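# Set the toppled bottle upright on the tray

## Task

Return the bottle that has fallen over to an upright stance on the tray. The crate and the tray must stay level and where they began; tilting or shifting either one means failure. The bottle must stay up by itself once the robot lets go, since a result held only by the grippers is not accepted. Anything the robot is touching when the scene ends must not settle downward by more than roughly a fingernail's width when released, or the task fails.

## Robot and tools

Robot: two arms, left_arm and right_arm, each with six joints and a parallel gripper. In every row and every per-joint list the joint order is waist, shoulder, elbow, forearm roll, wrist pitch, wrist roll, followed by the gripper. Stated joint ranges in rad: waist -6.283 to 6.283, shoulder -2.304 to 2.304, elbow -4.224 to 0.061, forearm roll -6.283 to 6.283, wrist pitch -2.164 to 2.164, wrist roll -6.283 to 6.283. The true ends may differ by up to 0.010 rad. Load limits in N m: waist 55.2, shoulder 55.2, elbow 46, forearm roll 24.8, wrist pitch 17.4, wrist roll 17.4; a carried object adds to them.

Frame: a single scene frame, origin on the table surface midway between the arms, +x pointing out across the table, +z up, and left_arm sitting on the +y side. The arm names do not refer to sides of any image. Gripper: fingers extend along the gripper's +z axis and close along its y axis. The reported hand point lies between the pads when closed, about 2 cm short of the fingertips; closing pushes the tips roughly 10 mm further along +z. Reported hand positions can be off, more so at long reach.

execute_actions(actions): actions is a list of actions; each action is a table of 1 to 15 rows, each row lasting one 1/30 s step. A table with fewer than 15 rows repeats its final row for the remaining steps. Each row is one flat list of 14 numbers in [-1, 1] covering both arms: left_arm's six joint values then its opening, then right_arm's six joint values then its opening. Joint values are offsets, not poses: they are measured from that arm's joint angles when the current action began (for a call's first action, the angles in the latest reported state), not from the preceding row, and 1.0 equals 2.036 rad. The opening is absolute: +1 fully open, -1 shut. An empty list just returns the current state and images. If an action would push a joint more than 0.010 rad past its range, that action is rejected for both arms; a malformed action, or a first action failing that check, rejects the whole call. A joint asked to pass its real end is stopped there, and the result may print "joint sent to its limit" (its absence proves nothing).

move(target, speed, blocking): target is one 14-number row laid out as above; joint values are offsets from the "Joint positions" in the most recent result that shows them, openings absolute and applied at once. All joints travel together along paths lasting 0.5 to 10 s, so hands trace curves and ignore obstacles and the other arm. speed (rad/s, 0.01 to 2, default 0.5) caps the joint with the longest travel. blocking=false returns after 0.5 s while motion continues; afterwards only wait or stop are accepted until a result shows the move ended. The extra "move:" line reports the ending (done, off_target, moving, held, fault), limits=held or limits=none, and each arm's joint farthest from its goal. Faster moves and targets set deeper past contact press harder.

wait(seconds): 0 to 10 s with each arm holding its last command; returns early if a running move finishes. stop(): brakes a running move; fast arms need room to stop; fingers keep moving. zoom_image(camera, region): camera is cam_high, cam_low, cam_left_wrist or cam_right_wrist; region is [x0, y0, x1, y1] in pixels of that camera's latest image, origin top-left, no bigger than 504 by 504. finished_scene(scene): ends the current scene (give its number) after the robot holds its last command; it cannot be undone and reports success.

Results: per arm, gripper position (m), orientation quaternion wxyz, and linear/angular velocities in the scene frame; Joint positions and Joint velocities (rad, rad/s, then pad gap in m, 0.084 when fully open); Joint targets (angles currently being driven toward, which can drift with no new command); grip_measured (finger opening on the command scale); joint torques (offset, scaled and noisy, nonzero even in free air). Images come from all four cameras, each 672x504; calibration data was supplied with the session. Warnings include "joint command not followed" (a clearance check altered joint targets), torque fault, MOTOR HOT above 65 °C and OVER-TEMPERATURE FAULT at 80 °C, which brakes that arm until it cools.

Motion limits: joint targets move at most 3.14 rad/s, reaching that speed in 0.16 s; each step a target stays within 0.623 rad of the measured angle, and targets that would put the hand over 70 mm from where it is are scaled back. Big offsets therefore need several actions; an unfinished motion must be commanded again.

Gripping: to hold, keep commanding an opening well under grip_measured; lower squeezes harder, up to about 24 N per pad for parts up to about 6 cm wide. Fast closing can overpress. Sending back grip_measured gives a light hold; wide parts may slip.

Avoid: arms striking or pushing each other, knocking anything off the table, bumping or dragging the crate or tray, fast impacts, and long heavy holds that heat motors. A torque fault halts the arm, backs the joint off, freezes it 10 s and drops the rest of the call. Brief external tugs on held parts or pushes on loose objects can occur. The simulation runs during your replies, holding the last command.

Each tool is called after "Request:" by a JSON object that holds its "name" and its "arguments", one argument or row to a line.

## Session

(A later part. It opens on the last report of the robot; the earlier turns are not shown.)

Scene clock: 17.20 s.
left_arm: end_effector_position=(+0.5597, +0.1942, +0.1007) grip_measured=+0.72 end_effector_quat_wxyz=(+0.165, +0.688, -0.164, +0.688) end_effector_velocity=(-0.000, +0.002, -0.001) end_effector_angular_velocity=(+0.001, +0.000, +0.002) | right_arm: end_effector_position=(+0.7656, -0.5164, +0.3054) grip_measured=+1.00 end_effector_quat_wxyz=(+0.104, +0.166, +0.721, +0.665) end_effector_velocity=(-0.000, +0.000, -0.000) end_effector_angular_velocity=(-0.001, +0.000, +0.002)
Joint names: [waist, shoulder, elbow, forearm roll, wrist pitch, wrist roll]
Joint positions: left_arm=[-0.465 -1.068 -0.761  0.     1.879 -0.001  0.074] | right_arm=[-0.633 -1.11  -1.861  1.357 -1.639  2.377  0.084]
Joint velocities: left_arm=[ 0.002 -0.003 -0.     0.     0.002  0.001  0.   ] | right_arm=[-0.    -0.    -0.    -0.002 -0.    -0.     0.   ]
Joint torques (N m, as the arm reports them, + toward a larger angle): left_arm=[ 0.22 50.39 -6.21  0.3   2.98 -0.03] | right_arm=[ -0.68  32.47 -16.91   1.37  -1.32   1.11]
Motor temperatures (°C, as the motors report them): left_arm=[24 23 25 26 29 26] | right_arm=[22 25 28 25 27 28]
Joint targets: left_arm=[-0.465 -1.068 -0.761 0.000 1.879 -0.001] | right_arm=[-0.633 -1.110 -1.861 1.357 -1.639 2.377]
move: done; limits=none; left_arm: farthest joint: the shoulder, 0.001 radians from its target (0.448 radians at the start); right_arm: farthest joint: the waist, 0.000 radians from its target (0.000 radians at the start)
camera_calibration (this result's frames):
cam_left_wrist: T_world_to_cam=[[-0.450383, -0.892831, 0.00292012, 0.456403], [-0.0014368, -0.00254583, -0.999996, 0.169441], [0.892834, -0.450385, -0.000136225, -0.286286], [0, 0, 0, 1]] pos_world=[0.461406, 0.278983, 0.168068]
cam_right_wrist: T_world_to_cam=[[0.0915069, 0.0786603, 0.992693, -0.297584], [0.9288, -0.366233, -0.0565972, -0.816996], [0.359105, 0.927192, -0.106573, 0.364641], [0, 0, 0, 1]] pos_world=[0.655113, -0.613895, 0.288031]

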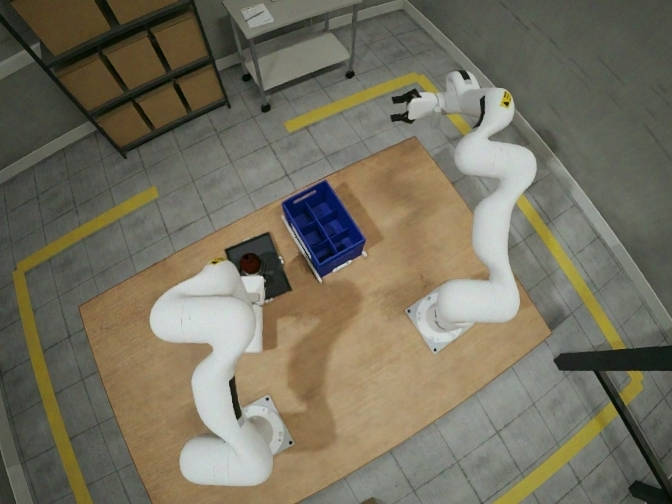

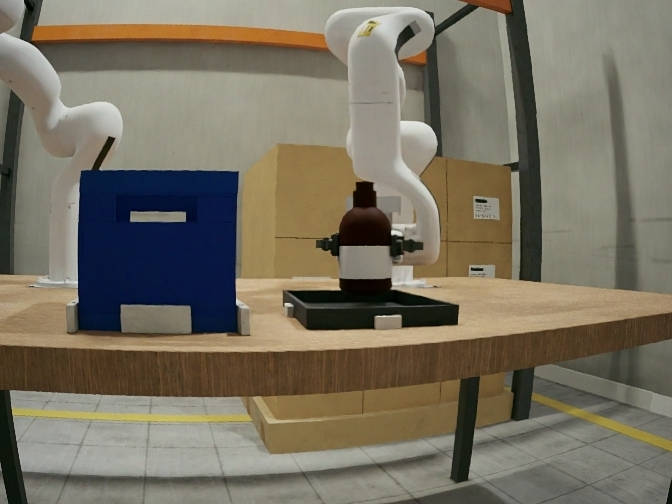

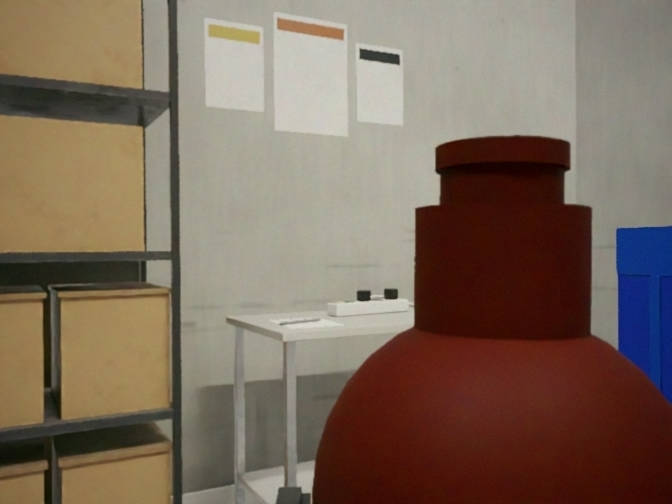

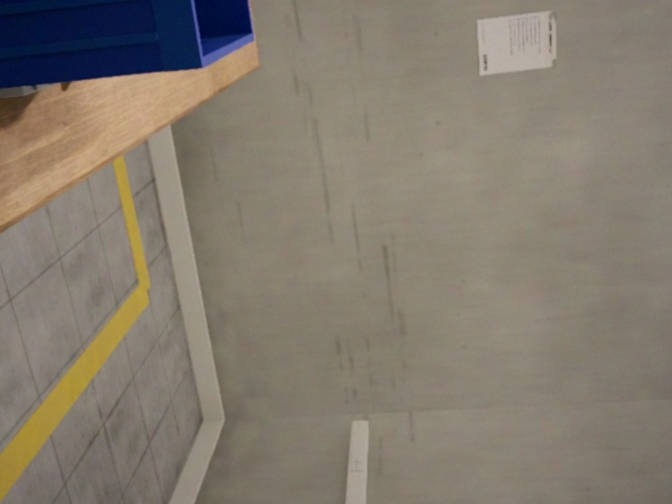

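Request:
{"name": "move", "arguments": {
  "target": [0,-0.037,-0.022,0,0.015,0,0,0,0,0,0,0,0,1],
  "speed": 0.06
}}

Request:
{"name": "move", "arguments": {
  "target": [0,-0.005,-0.003,0,0.002,0,0,0,0,0,0,0,0,1],
  "speed": 0.02
}}

Scene clock: 19.03 s.
left_arm: end_effector_position=(+0.5594, +0.1944, +0.0751) grip_measured=+0.72 end_effector_quat_wxyz=(+0.165, +0.687, -0.164, +0.689) end_effector_velocity=(-0.001, -0.000, -0.002) end_effector_angular_velocity=(+0.000, +0.001, -0.001) | right_arm: end_effector_position=(+0.7656, -0.5164, +0.3054) grip_measured=+1.00 end_effector_quat_wxyz=(+0.104, +0.166, +0.721, +0.665) end_effector_velocity=(+0.000, +0.000, +0.000) end_effector_angular_velocity=(-0.001, -0.001, +0.001)
Joint names: [waist, shoulder, elbow, forearm roll, wrist pitch, wrist roll]
Joint positions: left_arm=[-0.465 -1.143 -0.806  0.     1.911 -0.001  0.074] | right_arm=[-0.633 -1.11  -1.861  1.357 -1.639  2.377  0.084]
Joint velocities: left_arm=[-0.001 -0.003 -0.001 -0.     0.001 -0.001  0.   ] | right_arm=[ 0.     0.    -0.001 -0.001  0.    -0.001  0.   ]
Joint torques (N m, as the arm reports them, + toward a larger angle): left_arm=[ 0.13 45.82 -4.22  0.16  0.77  0.14] | right_arm=[ -4.66  34.07 -16.67   0.93  -1.22   1.04]
Motor temperatures (°C, as the motors report them): left_arm=[24 23 25 26 29 26] | right_arm=[22 25 28 25 27 28]
Joint targets: left_arm=[-0.465 -1.143 -0.805 0.000 1.909 -0.001] | right_arm=[-0.633 -1.110 -1.861 1.357 -1.639 2.377]
move: done; limits=none; left_arm: farthest joint: the shoulder, 0.001 radians from its target (0.075 radians at the start); right_arm: farthest joint: the waist, 0.000 radians from its target (0.000 radians at the start)
camera_calibration (this result's frames):
cam_left_wrist: T_world_to_cam=[[-0.450366, -0.892839, 0.00306104, 0.456474], [0.000702459, -0.00378274, -0.999993, 0.142864], [0.892844, -0.450361, 0.0023308, -0.286112], [0, 0, 0, 1]] pos_world=[0.460933, 0.279244, 0.142133]
cam_right_wrist: T_world_to_cam=[[0.0915069, 0.0786602, 0.992693, -0.297584], [0.9288, -0.366233, -0.0565972, -0.816996], [0.359105, 0.927192, -0.106573, 0.364641], [0, 0, 0, 1]] pos_world=[0.655113, -0.613895, 0.288031]

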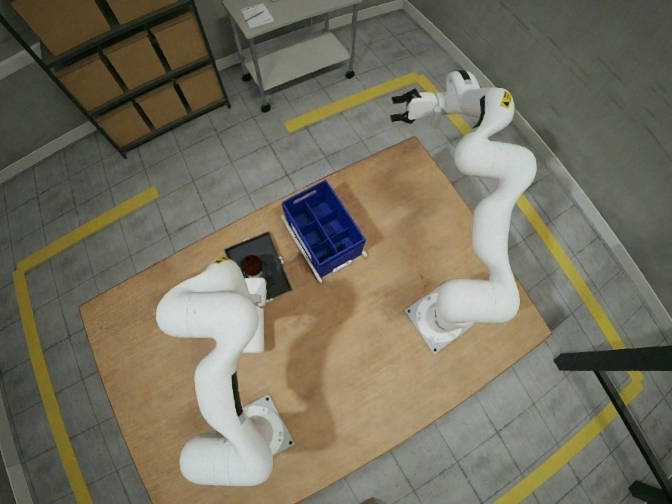

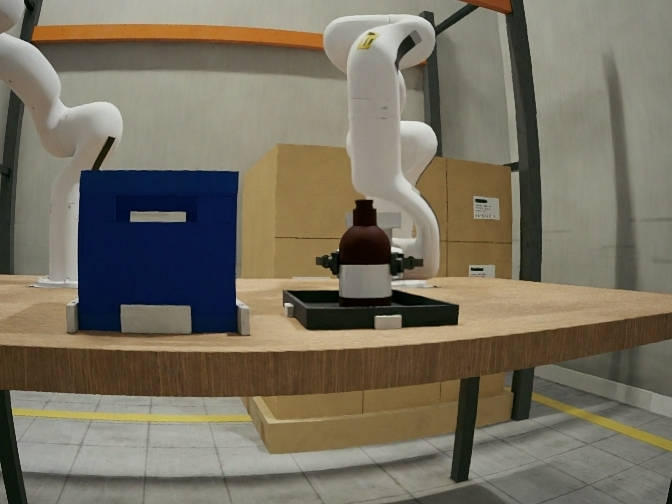

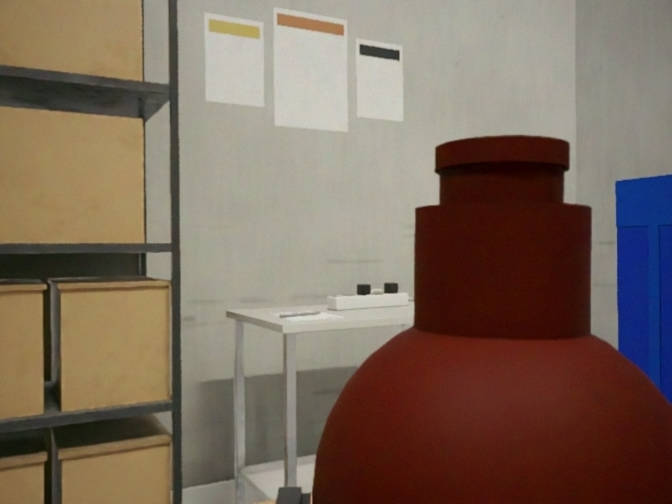

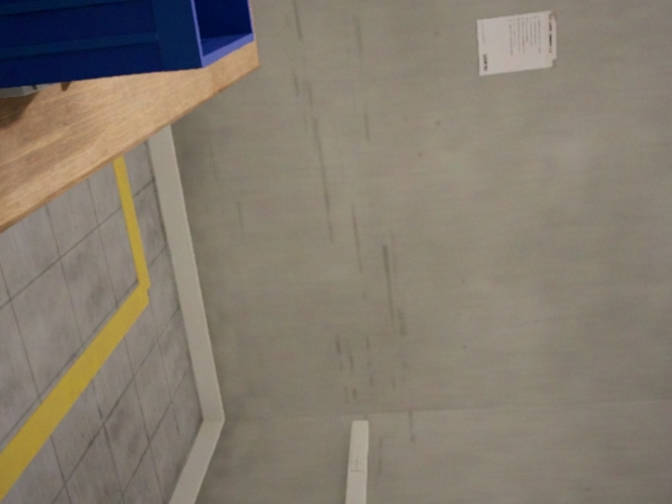

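Scene clock: 19.93 s.
left_arm: end_effector_position=(+0.5594, +0.1944, +0.0740) grip_measured=+0.72 end_effector_quat_wxyz=(+0.166, +0.683, -0.163, +0.692) end_effector_velocity=(-0.002, +0.000, -0.002) end_effector_angular_velocity=(+0.002, +0.002, -0.001) | right_arm: end_effector_position=(+0.7656, -0.5164, +0.3054) grip_measured=+1.00 end_effector_quat_wxyz=(+0.104, +0.166, +0.721, +0.665) end_effector_velocity=(+0.001, +0.000, +0.000) end_effector_angular_velocity=(+0.001, -0.001, -0.002)
Joint names: [waist, shoulder, elbow, forearm roll, wrist pitch, wrist roll]
Joint positions: left_arm=[-0.465 -1.152 -0.812  0.     1.924 -0.001  0.074] | right_arm=[-0.633 -1.11  -1.861  1.357 -1.639  2.377  0.084]
Joint velocities: left_arm=[-0.001 -0.004  0.002  0.     0.004  0.001 -0.   ] | right_arm=[ 0.    -0.    -0.001  0.002  0.001  0.001  0.   ]
Joint torques (N m, as the arm reports them, + toward a larger angle): left_arm=[-1.74 24.82  0.3   0.55 -7.03  0.54] | right_arm=[ -1.82  32.   -15.49   2.28  -1.18   0.96]
Motor temperatures (°C, as the motors report them): left_arm=[24 23 25 26 29 26] | right_arm=[22 25 28 25 27 28]
Joint targets: left_arm=[-0.465 -1.153 -0.812 0.000 1.915 -0.001] | right_arm=[-0.633 -1.110 -1.861 1.357 -1.639 2.377]
move: done; limits=none; left_arm: farthest joint: the wrist pitch, 0.009 radians from its target (0.004 radians at the start); right_arm: farthest joint: the waist, 0.000 radians from its target (0.000 radians at the start)
camera_calibration (this result's frames):
cam_left_wrist: T_world_to_cam=[[-0.450339, -0.892852, 0.00316303, 0.456483], [0.00943906, -0.00830322, -0.999921, 0.137766], [0.892808, -0.450273, 0.0121669, -0.286852], [0, 0, 0, 1]] pos_world=[0.460376, 0.279554, 0.139801]
cam_right_wrist: T_world_to_cam=[[0.0915069, 0.0786603, 0.992693, -0.297584], [0.9288, -0.366233, -0.0565972, -0.816996], [0.359105, 0.927192, -0.106573, 0.364641], [0, 0, 0, 1]] pos_world=[0.655113, -0.613895, 0.288031]

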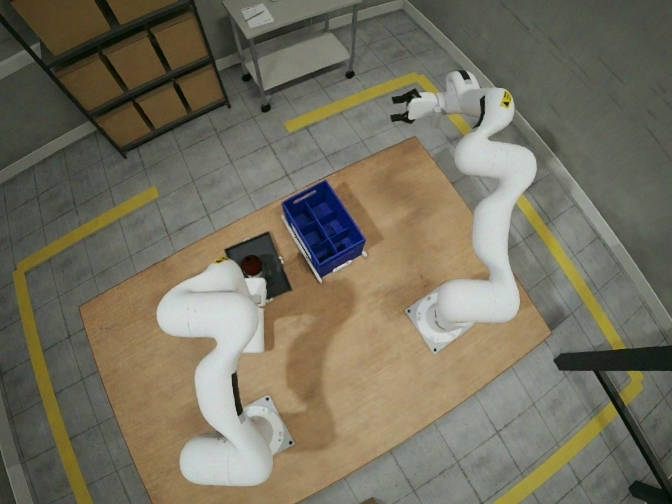

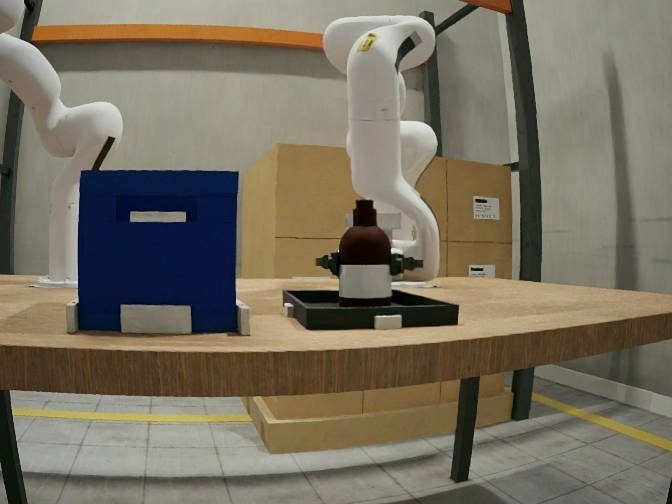

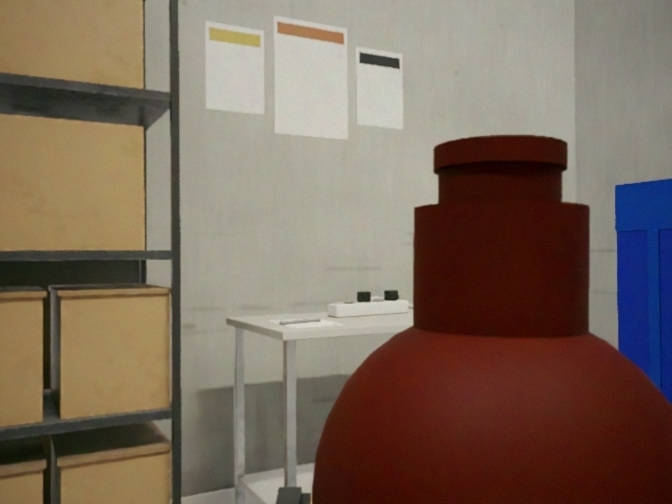

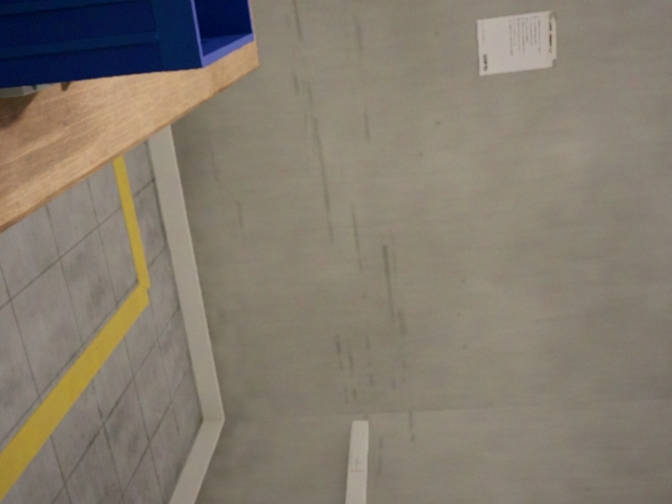

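Request:
{"name": "move", "arguments": {
  "target": [0,0,0,0,0,0,1,0,0,0,0,0,0,1]
}}

Request:
{"name": "move", "arguments": {
  "target": [0,0.04,0.11,0,0.07,0,1,0,0,0,0,0,0,1],
  "speed": 0.3
}}

Request:
{"name": "finished_scene", "arguments": {
  "scene": 1
}}

Scene clock: 20.87 s.
left_arm: end_effector_position=(+0.5594, +0.1944, +0.0739) grip_measured=+1.00 end_effector_quat_wxyz=(+0.166, +0.683, -0.163, +0.692) end_effector_velocity=(+0.000, +0.000, +0.000) end_effector_angular_velocity=(-0.000, -0.001, +0.001) | right_arm: end_effector_position=(+0.7656, -0.5164, +0.3054) grip_measured=+1.00 end_effector_quat_wxyz=(+0.104, +0.166, +0.721, +0.665) end_effector_velocity=(-0.000, +0.000, -0.000) end_effector_angular_velocity=(-0.001, -0.000, +0.001)
Joint names: [waist, shoulder, elbow, forearm roll, wrist pitch, wrist roll]
Joint positions: left_arm=[-0.465 -1.153 -0.812  0.     1.924 -0.001  0.084] | right_arm=[-0.633 -1.11  -1.861  1.357 -1.639  2.377  0.084]
Joint velocities: left_arm=[ 0.001  0.    -0.    -0.     0.001  0.    -0.   ] | right_arm=[ 0.     0.     0.    -0.001 -0.    -0.     0.   ]
Joint torques (N m, as the arm reports them, + toward a larger angle): left_arm=[-0.73 50.29 -6.39 -0.2   2.29  0.01] | right_arm=[ -1.93  33.02 -15.45   1.42  -1.25   1.  ]
Motor temperatures (°C, as the motors report them): left_arm=[24 23 25 26 29 26] | right_arm=[22 25 28 25 27 28]
Joint targets: left_arm=[-0.465 -1.152 -0.812 0.000 1.924 -0.001] | right_arm=[-0.633 -1.110 -1.861 1.357 -1.639 2.377]
move: done; limits=none; left_arm: farthest joint: the shoulder, 0.001 radians from its target (0.001 radians at the start); right_arm: farthest joint: the waist, 0.000 radians from its target (0.000 radians at the start)
camera_calibration (this result's frames):
cam_left_wrist: T_world_to_cam=[[-0.450346, -0.892849, 0.00314766, 0.456484], [0.00923582, -0.00818361, -0.999924, 0.137778], [0.892807, -0.450282, 0.0119316, -0.286795], [0, 0, 0, 1]] pos_world=[0.460356, 0.27956, 0.139752]
cam_right_wrist: T_world_to_cam=[[0.0915068, 0.0786604, 0.992693, -0.297584], [0.9288, -0.366233, -0.056597, -0.816996], [0.359105, 0.927192, -0.106573, 0.364641], [0, 0, 0, 1]] pos_world=[0.655113, -0.613895, 0.288031]

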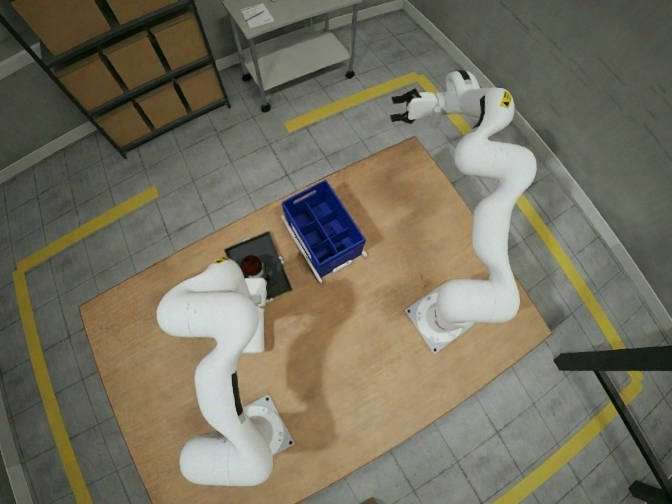

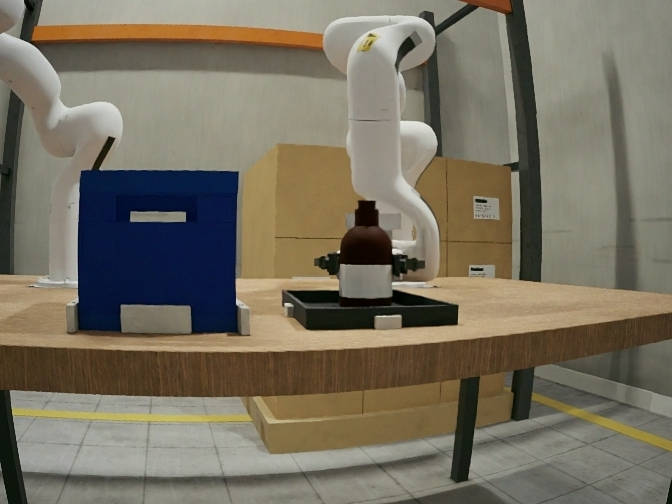

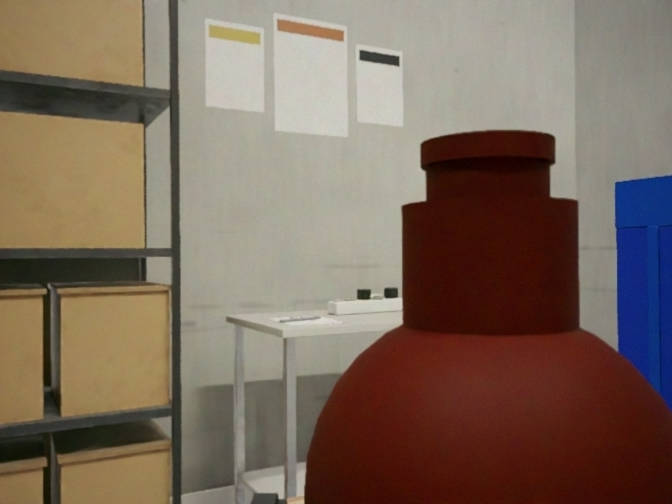

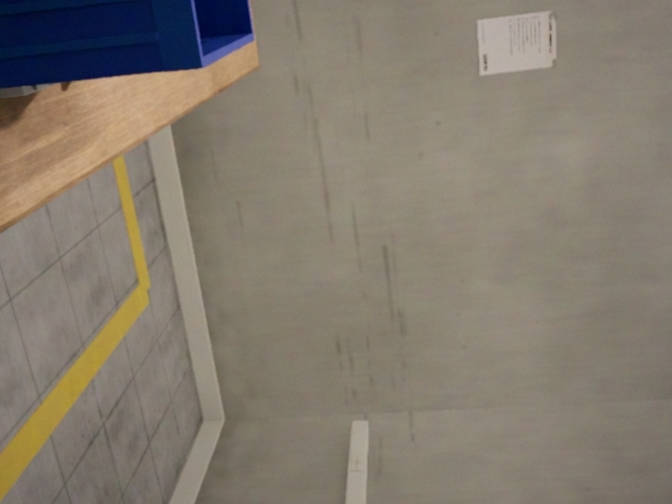

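Scene clock: 22.17 s.
left_arm: end_effector_position=(+0.4897, +0.2297, +0.1070) grip_measured=+1.00 end_effector_quat_wxyz=(+0.166, +0.683, -0.163, +0.692) end_effector_velocity=(-0.000, +0.001, +0.000) end_effector_angular_velocity=(-0.000, -0.000, +0.001) | right_arm: end_effector_position=(+0.7656, -0.5164, +0.3054) grip_measured=+1.00 end_effector_quat_wxyz=(+0.104, +0.166, +0.721, +0.665) end_effector_velocity=(-0.000, +0.000, -0.000) end_effector_angular_velocity=(-0.001, +0.001, +0.001)
Joint names: [waist, shoulder, elbow, forearm roll, wrist pitch, wrist roll]
Joint positions: left_arm=[-0.465 -1.071 -0.588  0.     2.066 -0.001  0.084] | right_arm=[-0.633 -1.11  -1.861  1.357 -1.639  2.377  0.084]
Joint velocities: left_arm=[ 0.001  0.001  0.002 -0.     0.002  0.     0.   ] | right_arm=[ 0.     0.    -0.    -0.001  0.001  0.001  0.   ]
Joint torques (N m, as the arm reports them, + toward a larger angle): left_arm=[-1.59 45.65 -2.34  0.13  2.52  0.01] | right_arm=[ -3.88  33.45 -15.48   1.33  -1.22   1.09]
Motor temperatures (°C, as the motors report them): left_arm=[24 23 25 26 29 26] | right_arm=[22 25 28 25 27 28]
Joint targets: left_arm=[-0.465 -1.071 -0.588 0.000 2.067 -0.001] | right_arm=[-0.633 -1.110 -1.861 1.357 -1.639 2.377]
move: done; limits=none; left_arm: farthest joint: the waist, 0.000 radians from its target (0.000 radians at the start); right_arm: farthest joint: the waist, 0.000 radians from its target (0.000 radians at the start)
camera_calibration (this result's frames):
cam_left_wrist: T_world_to_cam=[[-0.450349, -0.892847, 0.00315529, 0.456549], [0.00929344, -0.00822127, -0.999923, 0.171816], [0.892804, -0.450285, 0.0120001, -0.20914], [0, 0, 0, 1]] pos_world=[0.39073, 0.314869, 0.172872]
cam_right_wrist: T_world_to_cam=[[0.0915069, 0.0786603, 0.992693, -0.297584], [0.9288, -0.366233, -0.0565972, -0.816996], [0.359105, 0.927192, -0.106573, 0.364641], [0, 0, 0, 1]] pos_world=[0.655113, -0.613895, 0.288031]

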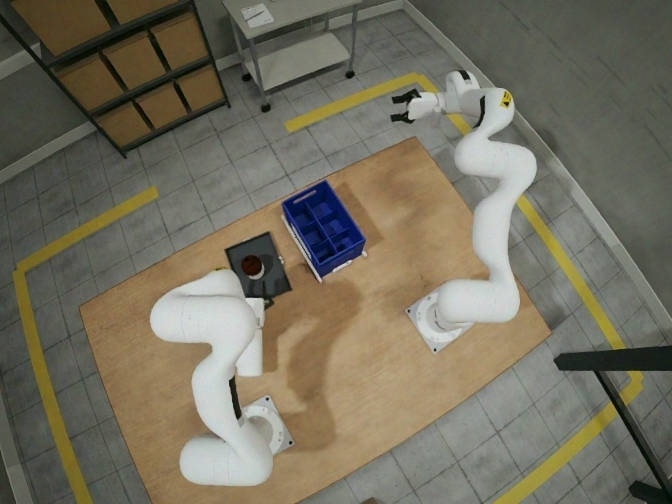

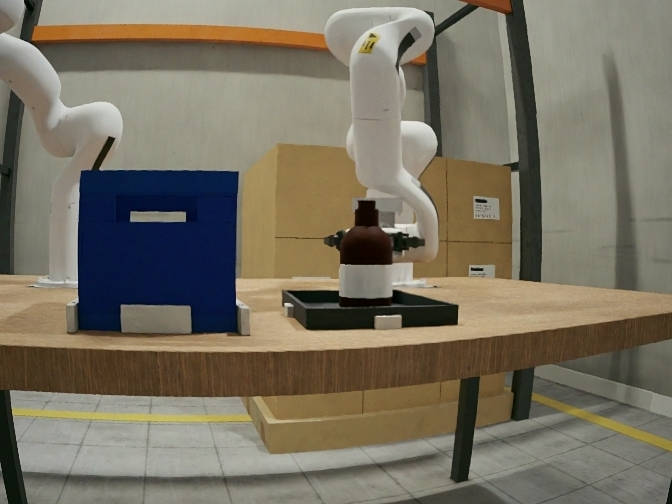

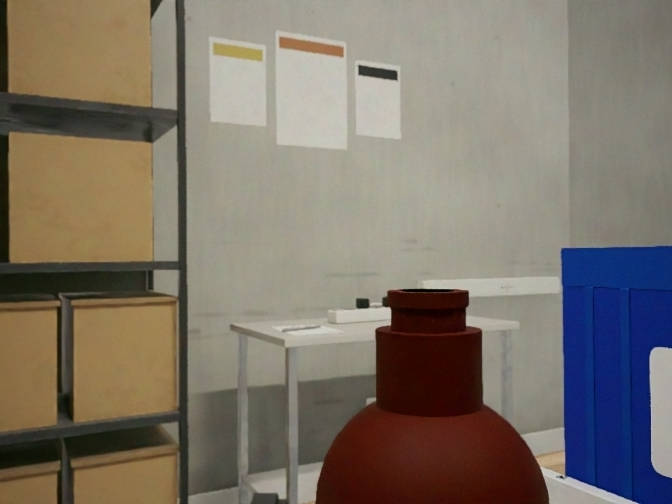

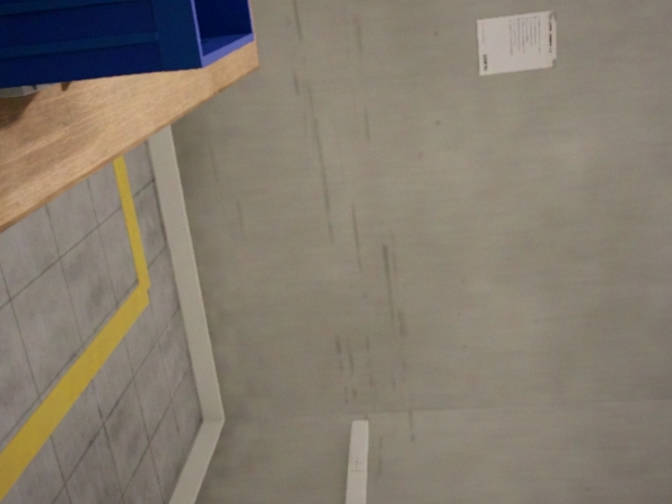

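The scene is finished: the task was done.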